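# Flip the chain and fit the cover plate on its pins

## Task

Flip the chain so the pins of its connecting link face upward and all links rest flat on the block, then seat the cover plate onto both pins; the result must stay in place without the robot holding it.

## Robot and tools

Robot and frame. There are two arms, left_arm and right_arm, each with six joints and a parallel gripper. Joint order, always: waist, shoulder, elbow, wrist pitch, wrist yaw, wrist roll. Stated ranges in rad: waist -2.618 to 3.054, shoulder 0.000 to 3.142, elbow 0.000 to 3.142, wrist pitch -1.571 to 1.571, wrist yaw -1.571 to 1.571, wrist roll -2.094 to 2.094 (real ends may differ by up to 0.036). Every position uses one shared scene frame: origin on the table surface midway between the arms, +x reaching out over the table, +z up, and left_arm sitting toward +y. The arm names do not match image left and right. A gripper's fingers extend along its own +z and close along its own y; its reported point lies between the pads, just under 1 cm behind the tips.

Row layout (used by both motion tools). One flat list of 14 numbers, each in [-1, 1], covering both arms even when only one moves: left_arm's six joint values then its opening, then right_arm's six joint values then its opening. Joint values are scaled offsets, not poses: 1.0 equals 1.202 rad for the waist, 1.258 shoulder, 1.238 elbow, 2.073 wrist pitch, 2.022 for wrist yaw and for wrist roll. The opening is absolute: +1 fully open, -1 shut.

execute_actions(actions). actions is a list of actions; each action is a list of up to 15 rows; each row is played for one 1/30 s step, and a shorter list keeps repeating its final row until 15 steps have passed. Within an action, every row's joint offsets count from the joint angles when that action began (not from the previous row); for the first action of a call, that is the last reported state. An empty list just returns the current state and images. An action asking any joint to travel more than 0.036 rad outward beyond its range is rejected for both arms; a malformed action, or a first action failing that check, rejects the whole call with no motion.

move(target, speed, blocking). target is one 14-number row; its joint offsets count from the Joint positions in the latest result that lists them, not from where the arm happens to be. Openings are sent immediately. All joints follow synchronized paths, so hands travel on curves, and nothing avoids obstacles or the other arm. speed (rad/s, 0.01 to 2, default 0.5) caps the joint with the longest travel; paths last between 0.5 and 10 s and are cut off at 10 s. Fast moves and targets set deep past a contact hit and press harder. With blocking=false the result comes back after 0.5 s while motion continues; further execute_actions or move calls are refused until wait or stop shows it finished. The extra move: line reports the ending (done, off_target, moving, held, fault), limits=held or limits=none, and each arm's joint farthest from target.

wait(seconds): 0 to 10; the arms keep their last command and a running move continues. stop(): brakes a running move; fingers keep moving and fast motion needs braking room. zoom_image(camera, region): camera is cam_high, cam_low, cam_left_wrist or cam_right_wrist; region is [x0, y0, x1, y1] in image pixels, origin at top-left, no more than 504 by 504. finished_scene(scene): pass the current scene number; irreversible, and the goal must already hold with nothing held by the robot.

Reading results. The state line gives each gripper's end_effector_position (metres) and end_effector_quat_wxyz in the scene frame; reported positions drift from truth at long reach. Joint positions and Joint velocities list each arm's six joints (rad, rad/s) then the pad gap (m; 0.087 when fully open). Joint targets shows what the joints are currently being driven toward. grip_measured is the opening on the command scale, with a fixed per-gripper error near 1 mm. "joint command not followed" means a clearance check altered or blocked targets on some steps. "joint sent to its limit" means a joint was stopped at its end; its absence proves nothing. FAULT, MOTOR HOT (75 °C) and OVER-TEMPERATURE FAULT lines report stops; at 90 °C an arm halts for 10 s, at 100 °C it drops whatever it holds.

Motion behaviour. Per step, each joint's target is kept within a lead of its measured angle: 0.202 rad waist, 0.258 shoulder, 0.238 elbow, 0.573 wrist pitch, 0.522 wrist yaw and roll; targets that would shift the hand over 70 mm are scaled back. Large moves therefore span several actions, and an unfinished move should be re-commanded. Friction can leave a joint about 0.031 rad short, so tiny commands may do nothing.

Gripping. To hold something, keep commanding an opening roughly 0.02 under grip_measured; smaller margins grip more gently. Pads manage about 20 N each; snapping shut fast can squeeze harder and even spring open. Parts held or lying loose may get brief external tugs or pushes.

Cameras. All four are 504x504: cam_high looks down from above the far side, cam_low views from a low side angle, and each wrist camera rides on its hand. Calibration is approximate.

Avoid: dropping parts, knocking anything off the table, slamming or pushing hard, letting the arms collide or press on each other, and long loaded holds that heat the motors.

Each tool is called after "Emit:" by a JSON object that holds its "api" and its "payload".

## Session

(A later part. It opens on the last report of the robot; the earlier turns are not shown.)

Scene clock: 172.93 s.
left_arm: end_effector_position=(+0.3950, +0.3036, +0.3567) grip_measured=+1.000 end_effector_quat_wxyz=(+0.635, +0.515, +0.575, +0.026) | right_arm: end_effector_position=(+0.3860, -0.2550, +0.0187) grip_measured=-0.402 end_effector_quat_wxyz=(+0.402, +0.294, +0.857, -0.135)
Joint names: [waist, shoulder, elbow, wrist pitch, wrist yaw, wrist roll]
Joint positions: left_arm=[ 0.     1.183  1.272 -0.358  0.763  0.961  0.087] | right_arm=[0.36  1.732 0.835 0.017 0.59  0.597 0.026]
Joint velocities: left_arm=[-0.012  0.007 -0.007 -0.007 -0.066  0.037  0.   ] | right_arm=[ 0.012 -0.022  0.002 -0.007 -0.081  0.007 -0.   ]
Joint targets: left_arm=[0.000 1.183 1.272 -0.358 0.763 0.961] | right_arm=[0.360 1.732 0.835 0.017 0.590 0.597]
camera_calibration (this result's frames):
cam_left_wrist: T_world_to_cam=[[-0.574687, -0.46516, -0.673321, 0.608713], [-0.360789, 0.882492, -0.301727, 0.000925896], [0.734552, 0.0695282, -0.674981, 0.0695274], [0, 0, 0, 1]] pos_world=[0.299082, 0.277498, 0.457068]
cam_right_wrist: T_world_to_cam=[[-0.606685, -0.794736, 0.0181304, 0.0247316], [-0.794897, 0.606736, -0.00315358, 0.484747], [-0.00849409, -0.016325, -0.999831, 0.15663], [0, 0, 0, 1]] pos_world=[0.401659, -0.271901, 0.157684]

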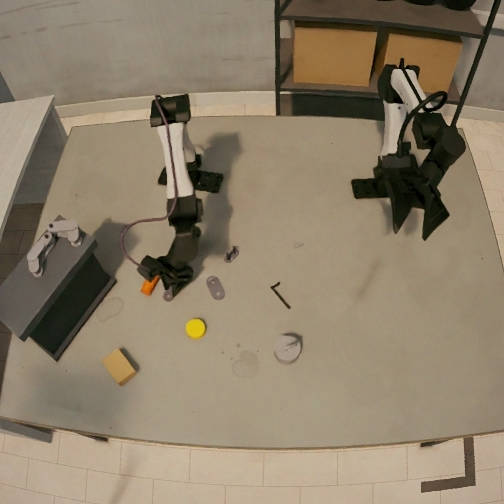

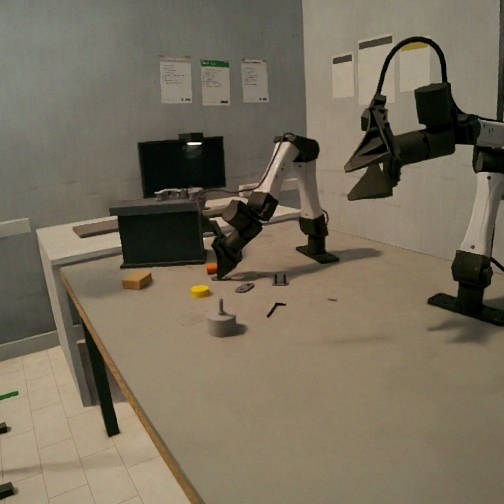

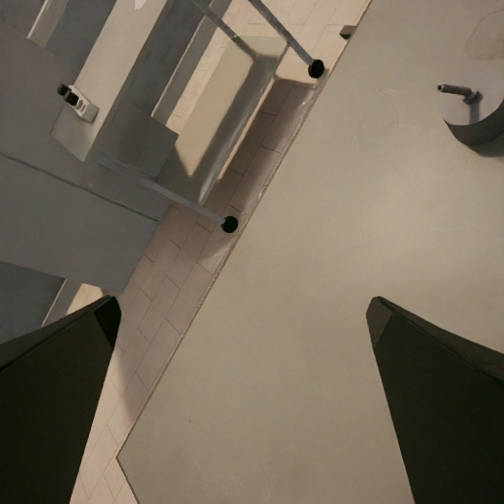

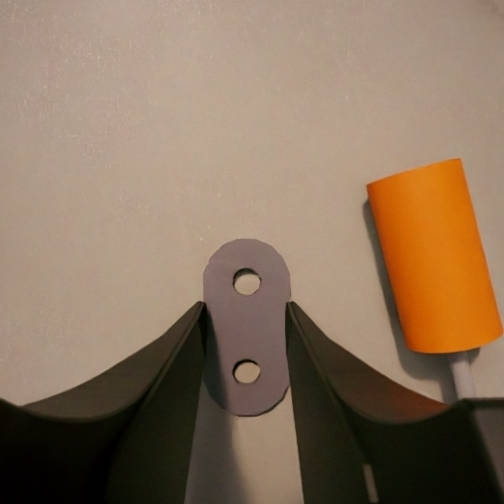

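Too high; reopen, lower with elbow, reclose.

Emit:
{"api": "execute_actions", "payload": {"actions": [[[0,0,0,0,0,0,1,0,0,0,0,0,0,-0.15]],[[0,0,0,0,0,0,1,0.0,0.015,-0.028,0,0,0,-0.15]],[[0,0,0,0,0,0,1,0,0,-0.01,0,0,0,-0.2],[0,0,0,0,0,0,1,0,0,-0.01,0,0,0,-0.25],[0,0,0,0,0,0,1,0,0,-0.01,0,0,0,-0.3],[0,0,0,0,0,0,1,0,0,-0.01,0,0,0,-0.33],[0,0,0,0,0,0,1,0,0,-0.01,0,0,0,-0.35],[0,0,0,0,0,0,1,0,0,-0.01,0,0,0,-0.37],[0,0,0,0,0,0,1,0,0,-0.01,0,0,0,-0.39],[0,0,0,0,0,0,1,0,0,-0.01,0,0,0,-0.405]]]}}

Scene clock: 177.37 s.
left_arm: end_effector_position=(+0.3950, +0.3036, +0.3567) grip_measured=+1.000 end_effector_quat_wxyz=(+0.635, +0.515, +0.575, +0.026) | right_arm: end_effector_position=(+0.3844, -0.2552, +0.0168) grip_measured=-0.380 end_effector_quat_wxyz=(+0.401, +0.294, +0.857, -0.136)
Joint names: [waist, shoulder, elbow, wrist pitch, wrist yaw, wrist roll]
Joint positions: left_arm=[ 0.     1.183  1.272 -0.358  0.763  0.961  0.087] | right_arm=[0.36  1.732 0.827 0.024 0.59  0.598 0.027]
Joint velocities: left_arm=[ 0.007 -0.012 -0.027 -0.037  0.022 -0.007  0.   ] | right_arm=[-0.002  0.012 -0.002  0.037 -0.007 -0.051  0.001]
Joint targets: left_arm=[0.000 1.183 1.272 -0.358 0.763 0.961] | right_arm=[0.360 1.732 0.814 0.022 0.590 0.598]
camera_calibration (this result's frames):
cam_left_wrist: T_world_to_cam=[[-0.574687, -0.46516, -0.673321, 0.608713], [-0.360789, 0.882492, -0.301727, 0.000925896], [0.734552, 0.0695282, -0.674981, 0.0695274], [0, 0, 0, 1]] pos_world=[0.299082, 0.277498, 0.457068]
cam_right_wrist: T_world_to_cam=[[-0.606854, -0.794587, 0.0189398, 0.0237102], [-0.794752, 0.60693, -0.00209959, 0.483607], [-0.00982684, -0.0163266, -0.999818, 0.155268], [0, 0, 0, 1]] pos_world=[0.400262, -0.272141, 0.155806]

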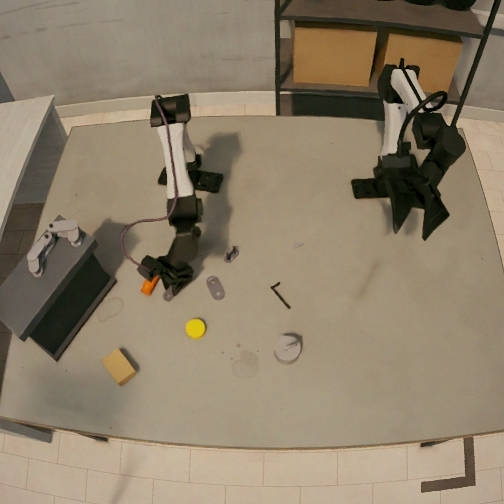

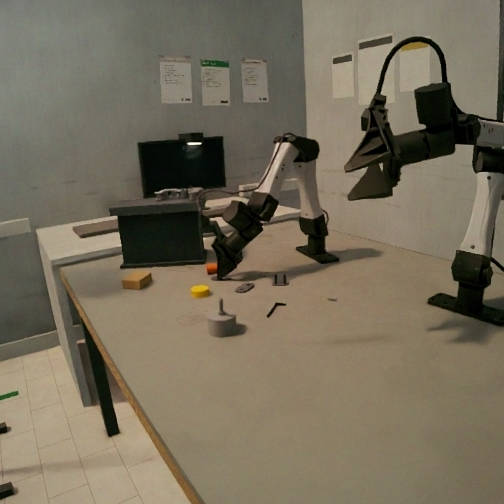

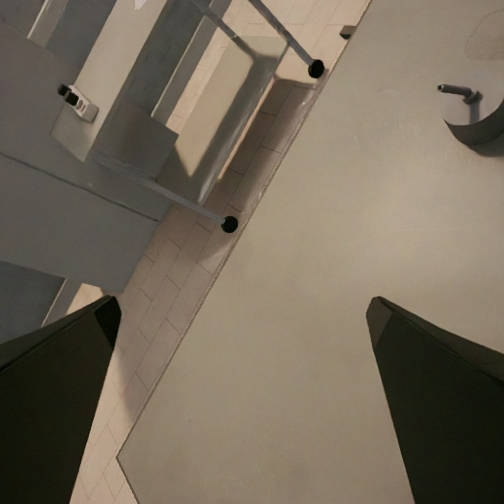

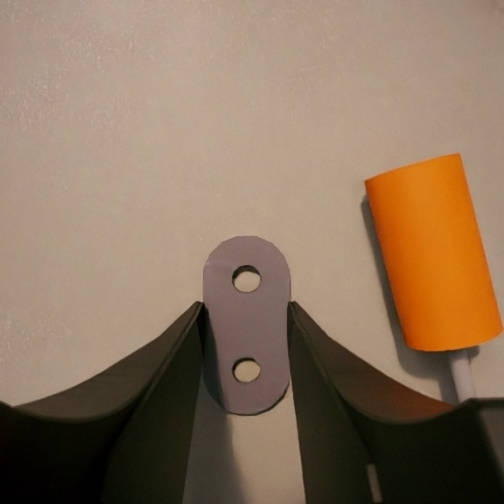

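Emit:
{"api": "move", "payload": {"target": [0,0,0,0,0,0,1,0,-0.05,0.97,-0.56,-0.29,-0.29,-0.405], "speed": 0.6}}

Scene clock: 185.03 s.
left_arm: end_effector_position=(+0.3950, +0.3036, +0.3567) grip_measured=+1.000 end_effector_quat_wxyz=(+0.635, +0.515, +0.575, +0.026) | right_arm: end_effector_position=(+0.3948, -0.1764, +0.3037) grip_measured=-0.380 end_effector_quat_wxyz=(+0.374, -0.061, +0.925, +0.025)
Joint names: [waist, shoulder, elbow, wrist pitch, wrist yaw, wrist roll]
Joint positions: left_arm=[ 0.     1.183  1.272 -0.358  0.763  0.961  0.087] | right_arm=[ 0.36   1.68   2.009 -1.131  0.015  0.017  0.027]
Joint velocities: left_arm=[ 0.007 -0.002 -0.017  0.022  0.007 -0.022  0.   ] | right_arm=[-0.022  0.007 -0.012 -0.037 -0.066 -0.022 -0.   ]
Joint targets: left_arm=[0.000 1.183 1.272 -0.358 0.763 0.961] | right_arm=[0.360 1.669 2.027 -1.137 0.004 0.012]
move: done; limits=none; left_arm: farthest joint: the waist, 0.000 radians from its target (0.000 radians at the start); right_arm: farthest joint: the elbow, 0.019 radians from its target (1.201 radians at the start)
camera_calibration (this result's frames):
cam_left_wrist: T_world_to_cam=[[-0.574687, -0.46516, -0.673321, 0.608713], [-0.360789, 0.882492, -0.301727, 0.000925896], [0.734552, 0.0695282, -0.674981, 0.0695274], [0, 0, 0, 1]] pos_world=[0.299082, 0.277498, 0.457068]
cam_right_wrist: T_world_to_cam=[[0.140589, -0.989859, 0.0203442, -0.242791], [-0.985086, -0.137794, 0.103043, 0.356503], [-0.099195, -0.0345275, -0.994469, 0.473944], [0, 0, 0, 1]] pos_world=[0.432333, -0.174841, 0.439526]

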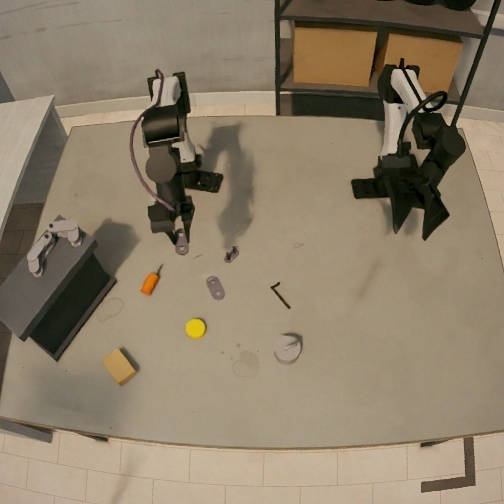

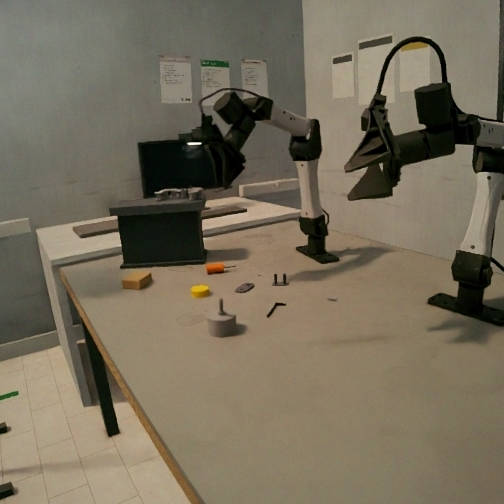

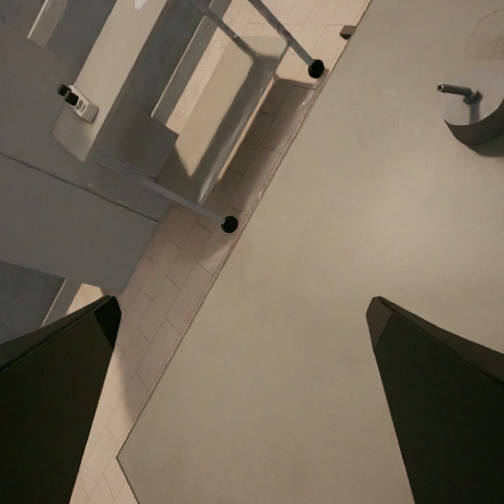

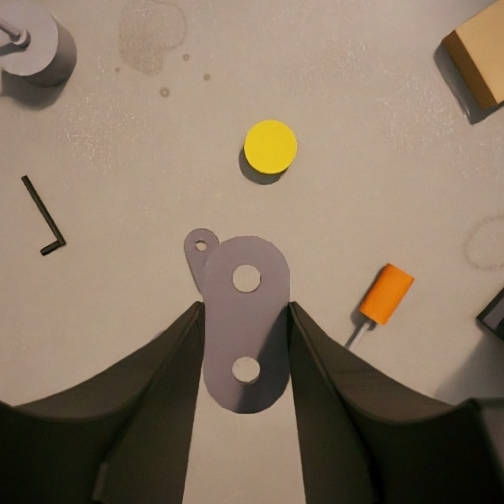

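Emit:
{"api": "move", "payload": {"target": [0,0,0,0,0,0,1,-0.874,0.175,0.242,-0.033,-0.2735,-0.2645,-0.405], "speed": 0.6}}

Emit:
{"api": "move", "payload": {"target": [0,0,0,0,0,0,1,0,0.048,0.01,0,0,0,-0.405], "speed": 0.1}}

Scene clock: 190.70 s.
left_arm: end_effector_position=(+0.3950, +0.3036, +0.3567) grip_measured=+1.000 end_effector_quat_wxyz=(+0.635, +0.515, +0.575, +0.026) | right_arm: end_effector_position=(+0.3259, -0.5408, +0.3208) grip_measured=-0.380 end_effector_quat_wxyz=(+0.434, +0.075, +0.896, -0.054)
Joint names: [waist, shoulder, elbow, wrist pitch, wrist yaw, wrist roll]
Joint positions: left_arm=[ 0.     1.183  1.272 -0.358  0.763  0.961  0.087] | right_arm=[-0.694  1.886  2.285 -1.193 -0.524 -0.513  0.027]
Joint velocities: left_arm=[ 0.002 -0.002 -0.012  0.007 -0.022  0.022  0.   ] | right_arm=[-0.012  0.007 -0.022 -0.051 -0.051 -0.051 -0.   ]
Joint targets: left_arm=[0.000 1.183 1.272 -0.358 0.763 0.961] | right_arm=[-0.690 1.900 2.309 -1.199 -0.538 -0.518]
move: off_target (right_arm); limits=none; left_arm: farthest joint: the waist, 0.000 radians from its target (0.000 radians at the start); right_arm: farthest joint: the elbow, 0.024 radians from its target (0.299 radians at the start)
camera_calibration (this result's frames):
cam_left_wrist: T_world_to_cam=[[-0.574687, -0.46516, -0.673321, 0.608713], [-0.360789, 0.882492, -0.301727, 0.000925896], [0.734552, 0.0695282, -0.674981, 0.0695274], [0, 0, 0, 1]] pos_world=[0.299082, 0.277498, 0.457068]
cam_right_wrist: T_world_to_cam=[[-0.176062, -0.982883, 0.0542446, -0.497996], [-0.984146, 0.174554, -0.031413, 0.44836], [0.0214067, -0.0589153, -0.998033, 0.420167], [0, 0, 0, 1]] pos_world=[0.344579, -0.542981, 0.460439]

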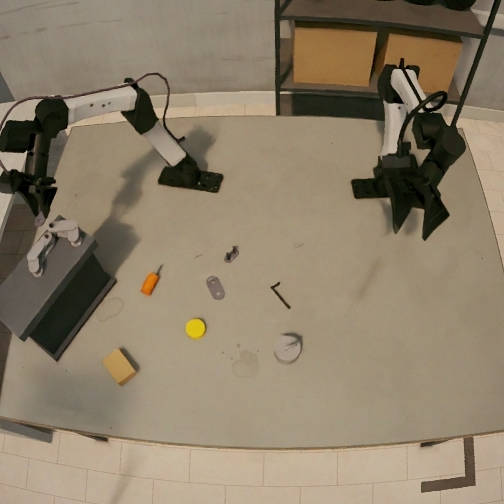

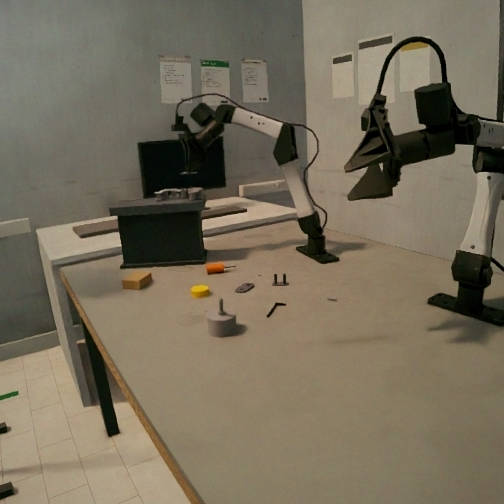

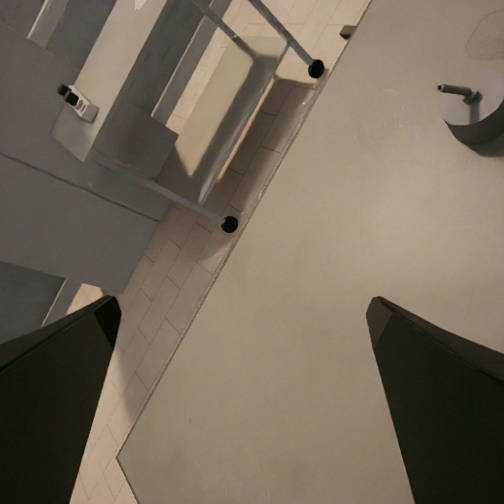

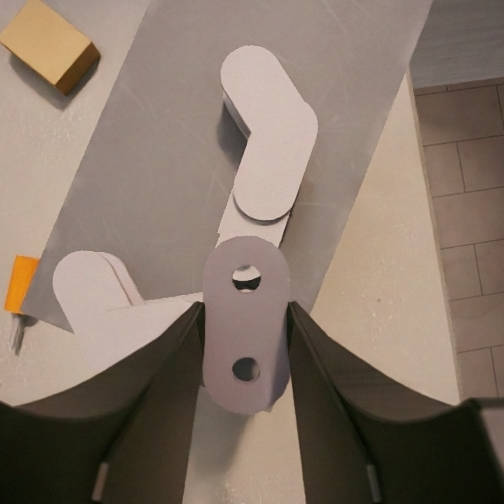

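Scene clock: 191.63 s.
left_arm: end_effector_position=(+0.3950, +0.3036, +0.3567) grip_measured=+1.000 end_effector_quat_wxyz=(+0.635, +0.515, +0.575, +0.026) | right_arm: end_effector_position=(+0.3319, -0.5484, +0.2997) grip_measured=-0.380 end_effector_quat_wxyz=(+0.418, +0.083, +0.904, -0.038)
Joint names: [waist, shoulder, elbow, wrist pitch, wrist yaw, wrist roll]
Joint positions: left_arm=[ 0.     1.183  1.272 -0.358  0.763  0.961  0.087] | right_arm=[-0.694  1.936  2.285 -1.193 -0.524 -0.513  0.027]
Joint velocities: left_arm=[ 0.007  0.012 -0.007 -0.037 -0.007  0.051  0.   ] | right_arm=[ 0.002 -0.002  0.007 -0.022 -0.11   0.037 -0.001]
Joint targets: left_arm=[0.000 1.183 1.272 -0.358 0.763 0.961] | right_arm=[-0.694 1.947 2.297 -1.193 -0.524 -0.513]
move: done; limits=none; left_arm: farthest joint: the waist, 0.000 radians from its target (0.000 radians at the start); right_arm: farthest joint: the elbow, 0.013 radians from its target (0.013 radians at the start)
camera_calibration (this result's frames):
cam_left_wrist: T_world_to_cam=[[-0.574687, -0.46516, -0.673321, 0.608713], [-0.360789, 0.882492, -0.301727, 0.000925896], [0.734552, 0.0695282, -0.674981, 0.0695274], [0, 0, 0, 1]] pos_world=[0.299082, 0.277498, 0.457068]
cam_right_wrist: T_world_to_cam=[[-0.174898, -0.984347, 0.0217358, -0.494684], [-0.984544, 0.175054, 0.00548418, 0.444301], [-0.00920326, -0.0204407, -0.999749, 0.430301], [0, 0, 0, 1]] pos_world=[0.354875, -0.555921, 0.438508]

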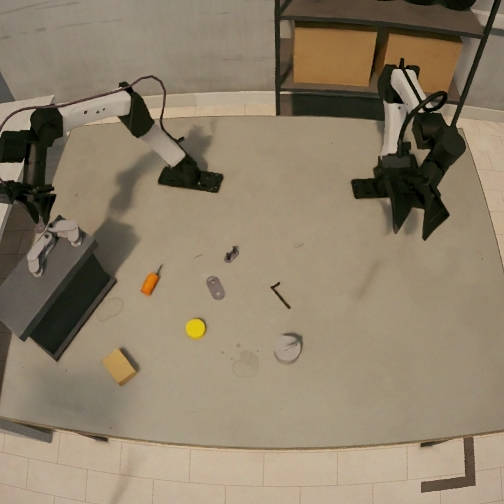

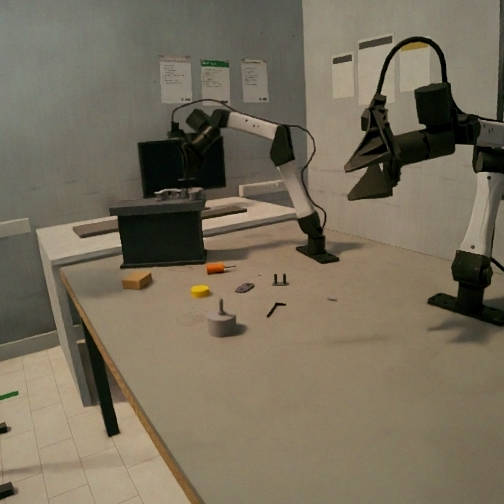

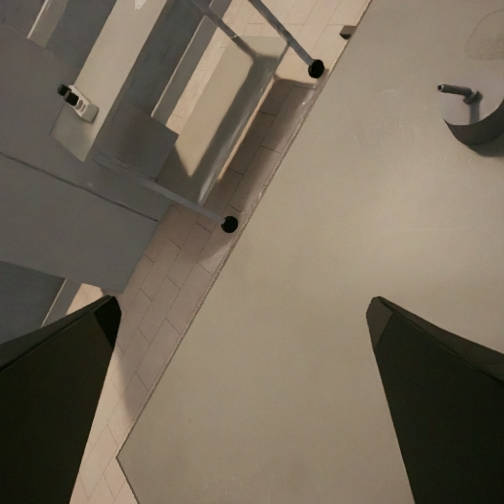

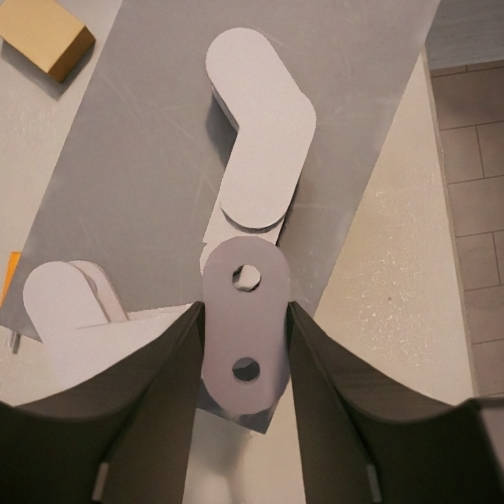

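Emit:
{"api": "move", "payload": {"target": [0,0,0,0,0,0,1,0.017,-0.043,-0.092,0.039,0,0,-0.405], "speed": 0.1}}

Emit:
{"api": "zoom_image", "payload": {"camera": "cam_right_wrist", "region": [160, 230, 340, 410]}}

Scene clock: 196.40 s.
left_arm: end_effector_position=(+0.3950, +0.3036, +0.3567) grip_measured=+1.000 end_effector_quat_wxyz=(+0.635, +0.515, +0.575, +0.026) | right_arm: end_effector_position=(+0.3363, -0.5447, +0.2887) grip_measured=-0.380 end_effector_quat_wxyz=(+0.419, +0.077, +0.904, -0.036)
Joint names: [waist, shoulder, elbow, wrist pitch, wrist yaw, wrist roll]
Joint positions: left_arm=[ 0.     1.183  1.272 -0.358  0.763  0.961  0.087] | right_arm=[-0.681  1.904  2.189 -1.129 -0.524 -0.513  0.027]
Joint velocities: left_arm=[ 0.012 -0.007 -0.012 -0.007  0.022 -0.037  0.   ] | right_arm=[-0.012  0.007 -0.017  0.022 -0.037 -0.066  0.   ]
Joint targets: left_arm=[0.000 1.183 1.272 -0.358 0.763 0.961] | right_arm=[-0.674 1.881 2.171 -1.113 -0.524 -0.513]
move: off_target (right_arm); limits=none; left_arm: farthest joint: the waist, 0.000 radians from its target (0.000 radians at the start); right_arm: farthest joint: the shoulder, 0.022 radians from its target (0.054 radians at the start)
camera_calibration (this result's frames):
cam_left_wrist: T_world_to_cam=[[-0.574687, -0.46516, -0.673321, 0.608713], [-0.360789, 0.882492, -0.301727, 0.000925896], [0.734552, 0.0695282, -0.674981, 0.0695274], [0, 0, 0, 1]] pos_world=[0.299082, 0.277498, 0.457068]
cam_right_wrist: T_world_to_cam=[[-0.162492, -0.98647, 0.0217358, -0.495435], [-0.986669, 0.162646, 0.00548418, 0.442035], [-0.00894522, -0.0205549, -0.999749, 0.419293], [0, 0, 0, 1]] pos_world=[0.359389, -0.552009, 0.427532]

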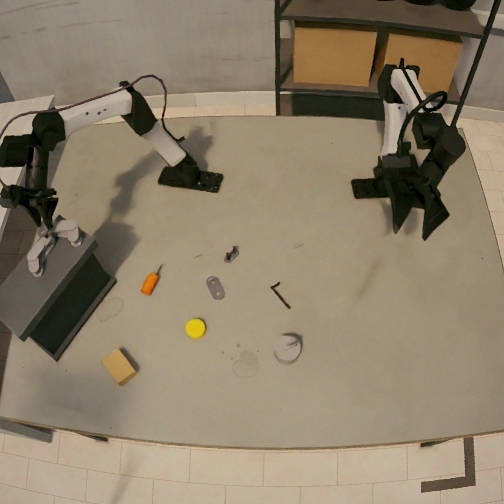

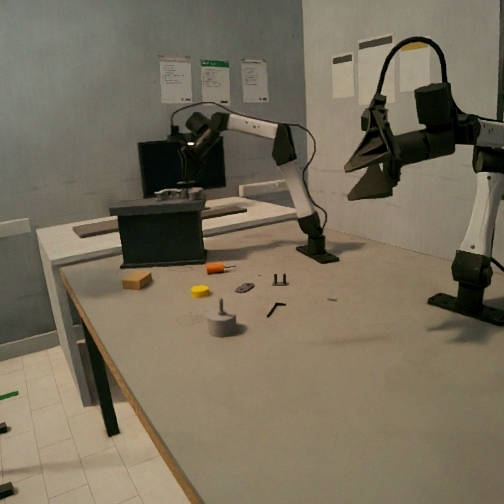

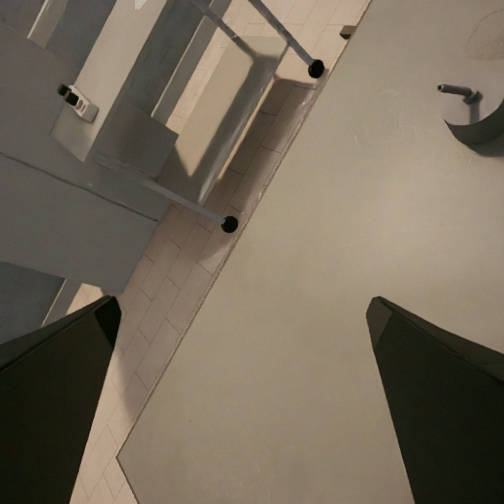

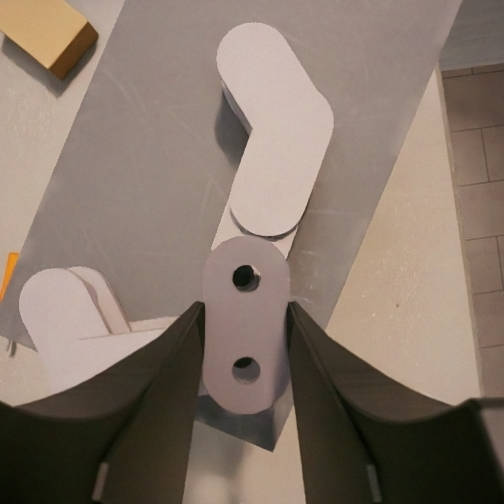

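Region (160, 230, 340, 410) of cam_right_wrist's 504x504 image, scaled by 2.800, with more detail than that image has.

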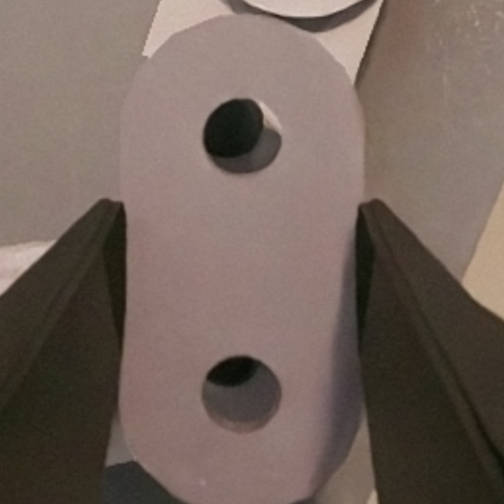

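Emit:
{"api": "execute_actions", "payload": {"actions": [[[0,0,0,0,0,0,1,0.009,0,-0.018,0.006,0,0,-0.405],[0,0,0,0,0,0,1,0.009,0,-0.021,0.006,0,0,-0.405],[0,0,0,0,0,0,1,0.009,0,-0.024,0.006,0,0,-0.405],[0,0,0,0,0,0,1,0.009,0,-0.026,0.006,0,0,-0.405]]]}}

Emit:
{"api": "zoom_image", "payload": {"camera": "cam_right_wrist", "region": [160, 230, 340, 410]}}

Scene clock: 202.53 s.
left_arm: end_effector_position=(+0.3950, +0.3036, +0.3567) grip_measured=+1.000 end_effector_quat_wxyz=(+0.635, +0.515, +0.575, +0.026) | right_arm: end_effector_position=(+0.3357, -0.5440, +0.2836) grip_measured=-0.380 end_effector_quat_wxyz=(+0.414, +0.079, +0.906, -0.031)
Joint names: [waist, shoulder, elbow, wrist pitch, wrist yaw, wrist roll]
Joint positions: left_arm=[ 0.     1.183  1.272 -0.358  0.763  0.961  0.087] | right_arm=[-0.681  1.904  2.174 -1.128 -0.524 -0.513  0.027]
Joint velocities: left_arm=[ 0.002 -0.002  0.002 -0.066  0.037  0.007  0.   ] | right_arm=[-0.012  0.002 -0.002 -0.022 -0.051 -0.007 -0.   ]
Joint targets: left_arm=[0.000 1.183 1.272 -0.358 0.763 0.961] | right_arm=[-0.671 1.904 2.157 -1.117 -0.524 -0.513]
camera_calibration (this result's frames):
cam_left_wrist: T_world_to_cam=[[-0.574687, -0.46516, -0.673321, 0.608713], [-0.360789, 0.882492, -0.301727, 0.000925896], [0.734552, 0.0695282, -0.674981, 0.0695274], [0, 0, 0, 1]] pos_world=[0.299082, 0.277498, 0.457068]
cam_right_wrist: T_world_to_cam=[[-0.16234, -0.986657, 0.0123984, -0.492205], [-0.986573, 0.162528, 0.0160686, 0.43826], [-0.0178693, -0.00962335, -0.999794, 0.423103], [0, 0, 0, 1]] pos_world=[0.360031, -0.552795, 0.422076]

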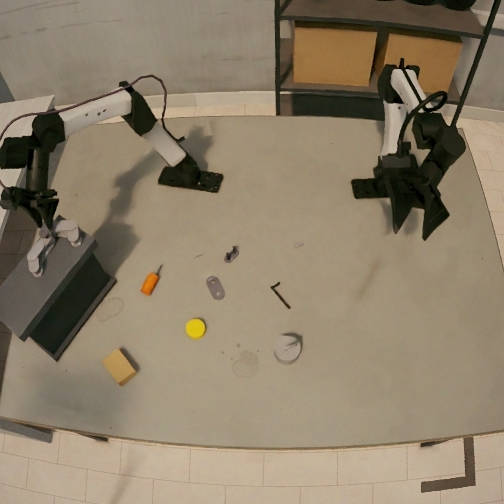

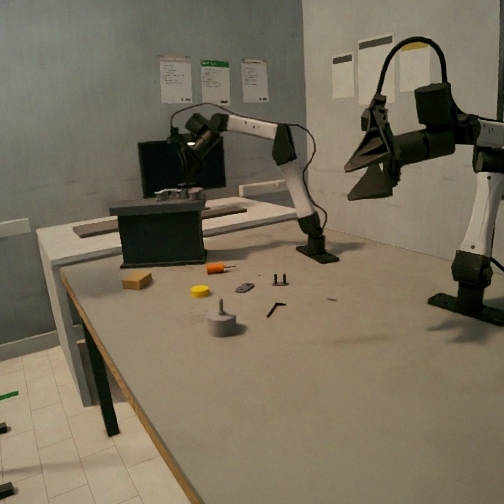

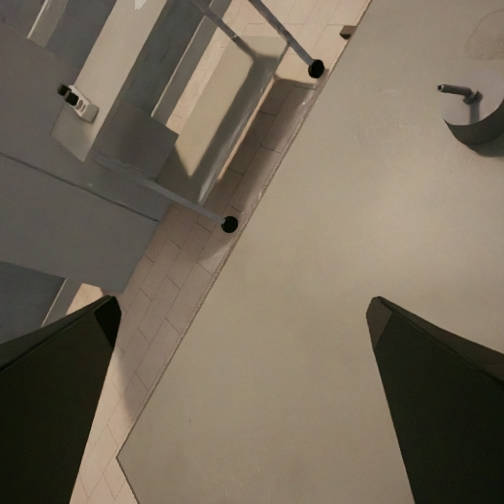

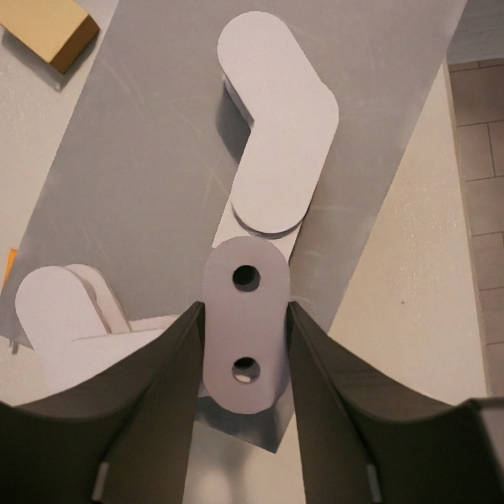

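Region (160, 230, 340, 410) of cam_right_wrist's 504x504 image, scaled by 2.800, with more detail than that image has.

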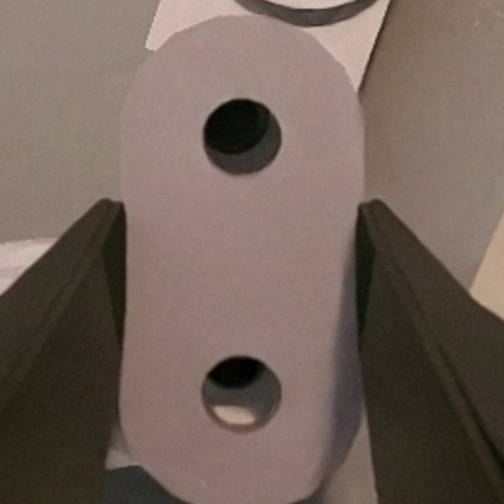

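Emit:
{"api": "execute_actions", "payload": {"actions": [[[0,0,0,0,0,0,1,0.011,0,0,0.0115,0,0,-0.405]]]}}

Emit:
{"api": "zoom_image", "payload": {"camera": "cam_right_wrist", "region": [160, 230, 340, 410]}}

Scene clock: 209.07 s.
left_arm: end_effector_position=(+0.3950, +0.3036, +0.3567) grip_measured=+1.000 end_effector_quat_wxyz=(+0.635, +0.515, +0.575, +0.026) | right_arm: end_effector_position=(+0.3386, -0.5431, +0.2846) grip_measured=-0.380 end_effector_quat_wxyz=(+0.417, +0.075, +0.905, -0.032)
Joint names: [waist, shoulder, elbow, wrist pitch, wrist yaw, wrist roll]
Joint positions: left_arm=[ 0.     1.183  1.272 -0.358  0.763  0.961  0.087] | right_arm=[-0.675  1.904  2.174 -1.12  -0.524 -0.513  0.027]
Joint velocities: left_arm=[-0.012 -0.007 -0.007 -0.081 -0.022  0.022  0.   ] | right_arm=[-0.012  0.017 -0.022 -0.007  0.022 -0.007  0.001]
Joint targets: left_arm=[0.000 1.183 1.272 -0.358 0.763 0.961] | right_arm=[-0.668 1.904 2.174 -1.104 -0.524 -0.513]
camera_calibration (this result's frames):
cam_left_wrist: T_world_to_cam=[[-0.574687, -0.46516, -0.673321, 0.608713], [-0.360789, 0.882492, -0.301727, 0.000925896], [0.734552, 0.0695282, -0.674981, 0.0695274], [0, 0, 0, 1]] pos_world=[0.299082, 0.277498, 0.457068]
cam_right_wrist: T_world_to_cam=[[-0.156387, -0.987542, 0.0174461, -0.494799], [-0.987611, 0.156581, 0.0103475, 0.439658], [-0.0129504, -0.0156117, -0.999794, 0.419219], [0, 0, 0, 1]] pos_world=[0.362259, -0.550932, 0.423216]

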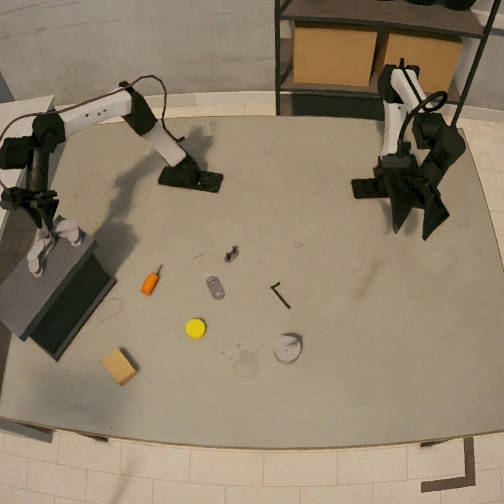

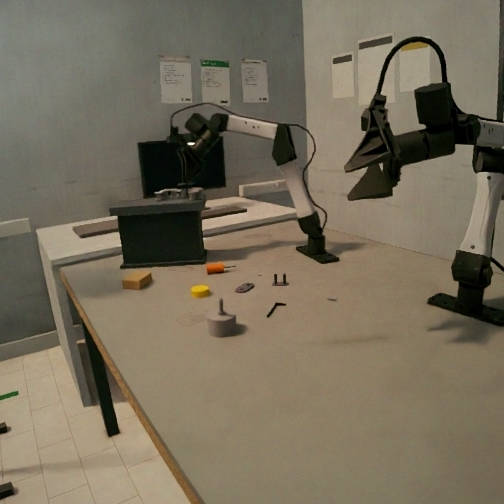

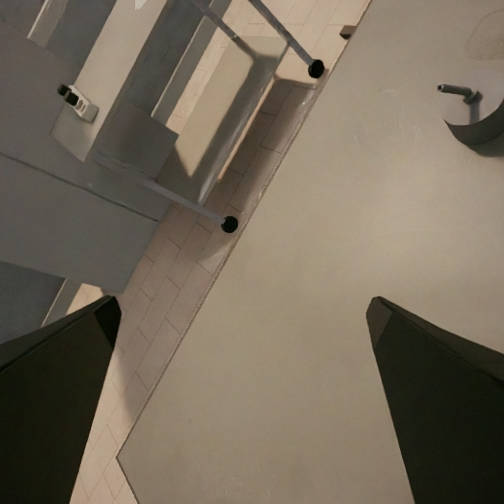

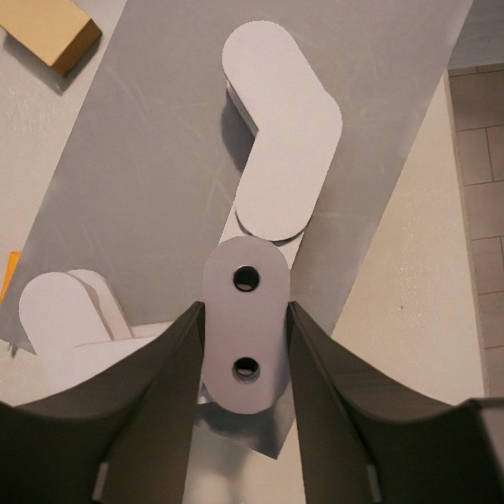

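Region (160, 230, 340, 410) of cam_right_wrist's 504x504 image, scaled by 2.800, with more detail than that image has.

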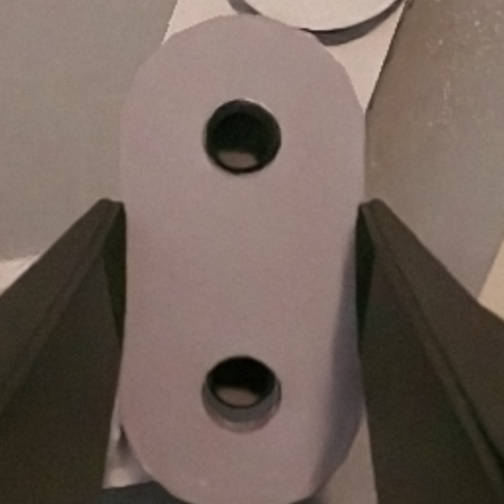

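Emit:
{"api": "execute_actions", "payload": {"actions": [[[0,0,0,0,0,0,1,0,0,-0.016,0.006,0,0,-0.405],[0,0,0,0,0,0,1,0,0,-0.018,0.006,0,0,-0.405],[0,0,0,0,0,0,1,0,0,-0.02,0.006,0,0,-0.405],[0,0,0,0,0,0,1,0,0,-0.022,0.006,0,0,-0.405],[0,0,0,0,0,0,1,0,0,-0.024,0.006,0,0,-0.405],[0,0,0,0,0,0,1,0,0,-0.026,0.006,0,0,-0.405],[0,0,0,0,0,0,1,0,0,-0.028,0.006,0,0,-0.405]]]}}

Emit:
{"api": "zoom_image", "payload": {"camera": "cam_right_wrist", "region": [160, 230, 340, 410]}}

Scene clock: 218.20 s.
left_arm: end_effector_position=(+0.3950, +0.3036, +0.3567) grip_measured=+1.000 end_effector_quat_wxyz=(+0.635, +0.515, +0.575, +0.026) | right_arm: end_effector_position=(+0.3378, -0.5422, +0.2785) grip_measured=-0.380 end_effector_quat_wxyz=(+0.411, +0.078, +0.908, -0.027)
Joint names: [waist, shoulder, elbow, wrist pitch, wrist yaw, wrist roll]
Joint positions: left_arm=[ 0.     1.183  1.272 -0.358  0.763  0.961  0.087] | right_arm=[-0.675  1.904  2.156 -1.119 -0.524 -0.513  0.027]
Joint velocities: left_arm=[-0.032  0.012 -0.007 -0.037 -0.037  0.037  0.   ] | right_arm=[ 0.002 -0.012 -0.012  0.051 -0.051 -0.051 -0.   ]
Joint targets: left_arm=[0.000 1.183 1.272 -0.358 0.763 0.961] | right_arm=[-0.675 1.904 2.139 -1.108 -0.524 -0.513]
camera_calibration (this result's frames):
cam_left_wrist: T_world_to_cam=[[-0.574687, -0.46516, -0.673321, 0.608713], [-0.360789, 0.882492, -0.301727, 0.000925896], [0.734552, 0.0695282, -0.674981, 0.0695274], [0, 0, 0, 1]] pos_world=[0.299082, 0.277498, 0.457068]
cam_right_wrist: T_world_to_cam=[[-0.15626, -0.987696, 0.00634027, -0.490913], [-0.987433, 0.156366, 0.0229325, 0.435118], [-0.0236418, -0.00267714, -0.999717, 0.423733], [0, 0, 0, 1]] pos_world=[0.362957, -0.551776, 0.416747]

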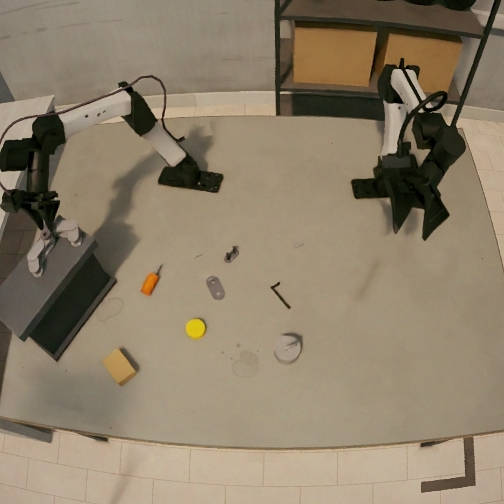

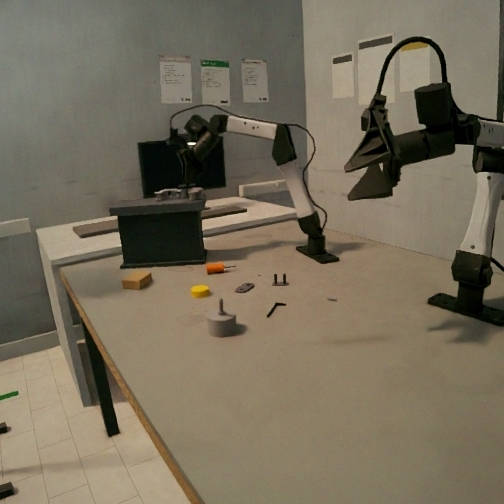

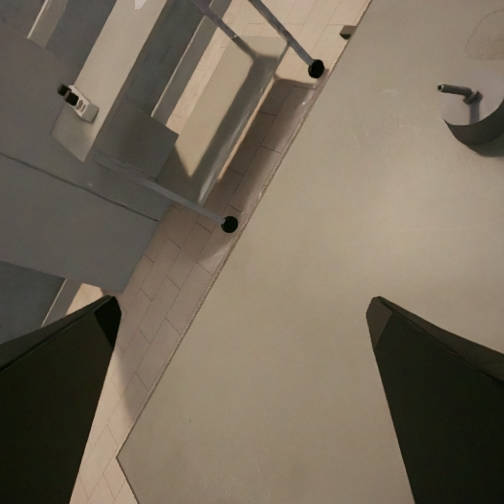

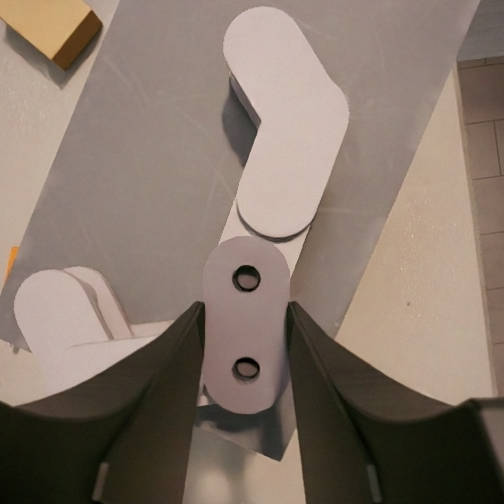

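Region (160, 230, 340, 410) of cam_right_wrist's 504x504 image, scaled by 2.800, with more detail than that image has.

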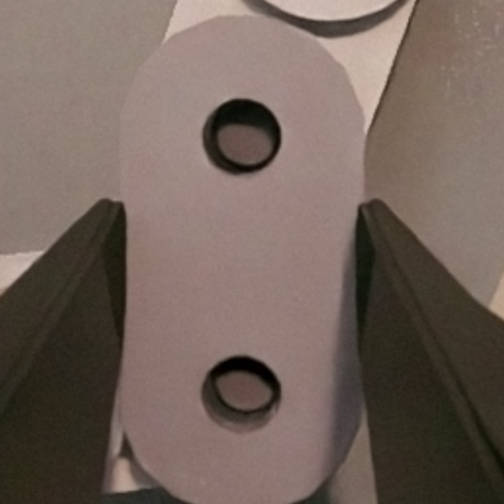

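Emit:
{"api": "execute_actions", "payload": {"actions": [[[0,0,0,0,0,0,1,0,0,-0.012,0.011,0,0,-0.405],[0,0,0,0,0,0,1,0,0,-0.014,0.011,0,0,-0.405],[0,0,0,0,0,0,1,0,0,-0.016,0.011,0,0,-0.405],[0,0,0,0,0,0,1,0,0,-0.018,0.0115,0,0,-0.405],[0,0,0,0,0,0,1,0,0,-0.02,0.012,0,0,-0.405],[0,0,0,0,0,0,1,0,0,-0.022,0.012,0,0,-0.405],[0,0,0,0,0,0,1,0,0,-0.024,0.0125,0,0,-0.405],[0,0,0,0,0,0,1,0,0,-0.026,0.013,0,0,-0.405],[0,0,0,0,0,0,1,0,0,-0.028,0.013,0,0,-0.405],[0,0,0,0,0,0,1,0,0,-0.03,0.013,0,0,-0.405]]]}}

Emit:
{"api": "zoom_image", "payload": {"camera": "cam_right_wrist", "region": [160, 230, 340, 410]}}

Scene clock: 223.60 s.
left_arm: end_effector_position=(+0.3950, +0.3036, +0.3567) grip_measured=+1.000 end_effector_quat_wxyz=(+0.635, +0.515, +0.575, +0.026) | right_arm: end_effector_position=(+0.3384, -0.5428, +0.2735) grip_measured=-0.380 end_effector_quat_wxyz=(+0.409, +0.079, +0.909, -0.025)
Joint names: [waist, shoulder, elbow, wrist pitch, wrist yaw, wrist roll]
Joint positions: left_arm=[ 0.     1.183  1.272 -0.358  0.763  0.961  0.087] | right_arm=[-0.675  1.904  2.137 -1.107 -0.524 -0.513  0.027]
Joint velocities: left_arm=[ 0.012  0.007 -0.007 -0.007  0.081  0.081  0.   ] | right_arm=[-0.002  0.022 -0.012 -0.022  0.037 -0.037  0.   ]
Joint targets: left_arm=[0.000 1.183 1.272 -0.358 0.763 0.961] | right_arm=[-0.675 1.904 2.118 -1.092 -0.524 -0.513]
camera_calibration (this result's frames):
cam_left_wrist: T_world_to_cam=[[-0.574687, -0.46516, -0.673321, 0.608713], [-0.360789, 0.882492, -0.301727, 0.000925896], [0.734552, 0.0695282, -0.674981, 0.0695274], [0, 0, 0, 1]] pos_world=[0.299082, 0.277498, 0.457068]
cam_right_wrist: T_world_to_cam=[[-0.156243, -0.987717, 0.00204874, -0.490297], [-0.987328, 0.156239, 0.0277934, 0.434446], [-0.0277721, 0.00231974, -0.999612, 0.422843], [0, 0, 0, 1]] pos_world=[0.364079, -0.553133, 0.411608]

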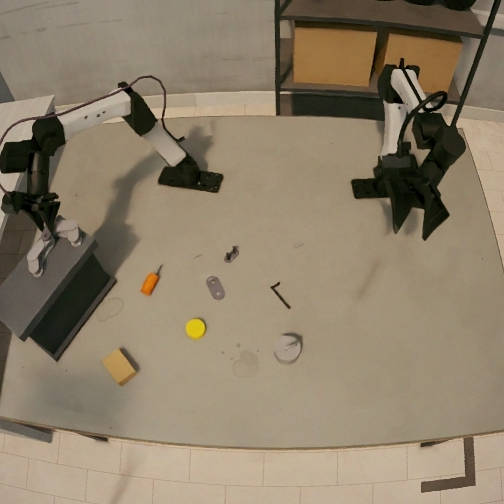

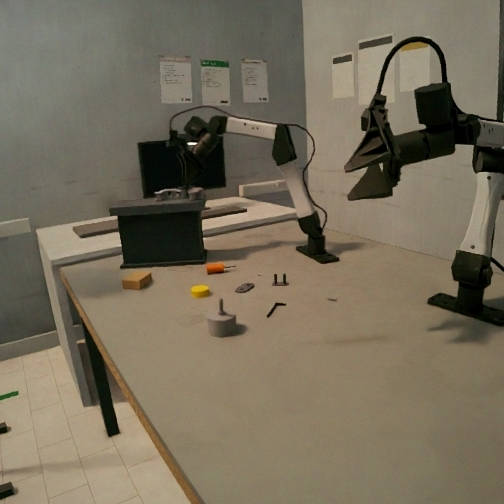

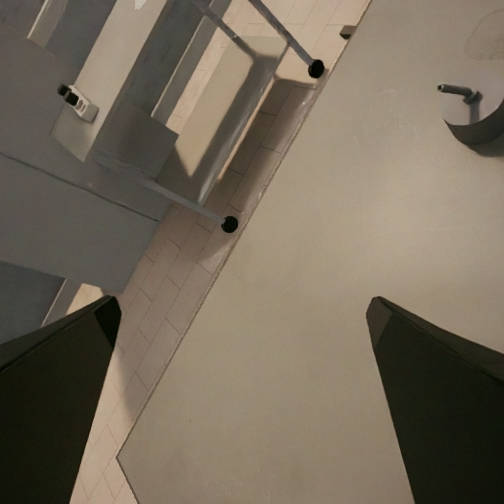

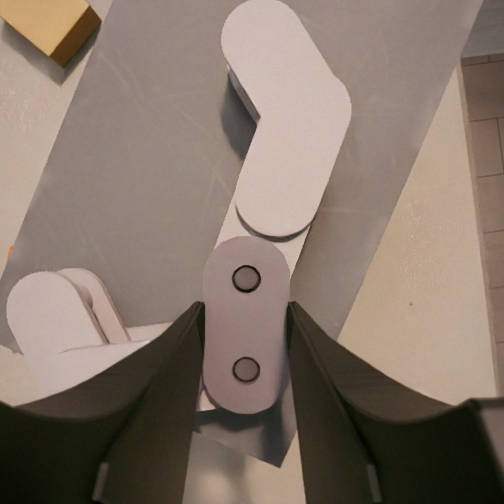

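Region (160, 230, 340, 410) of cam_right_wrist's 504x504 image, scaled by 2.800, with more detail than that image has.

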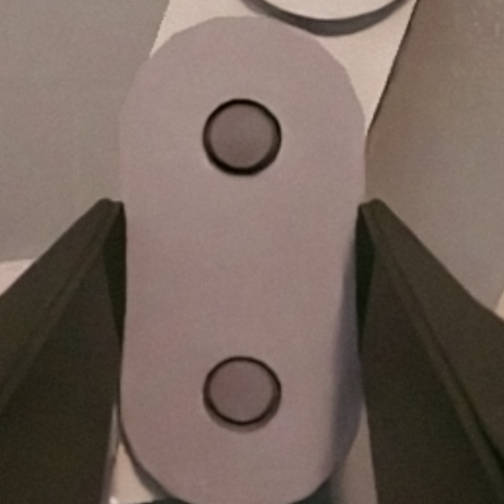

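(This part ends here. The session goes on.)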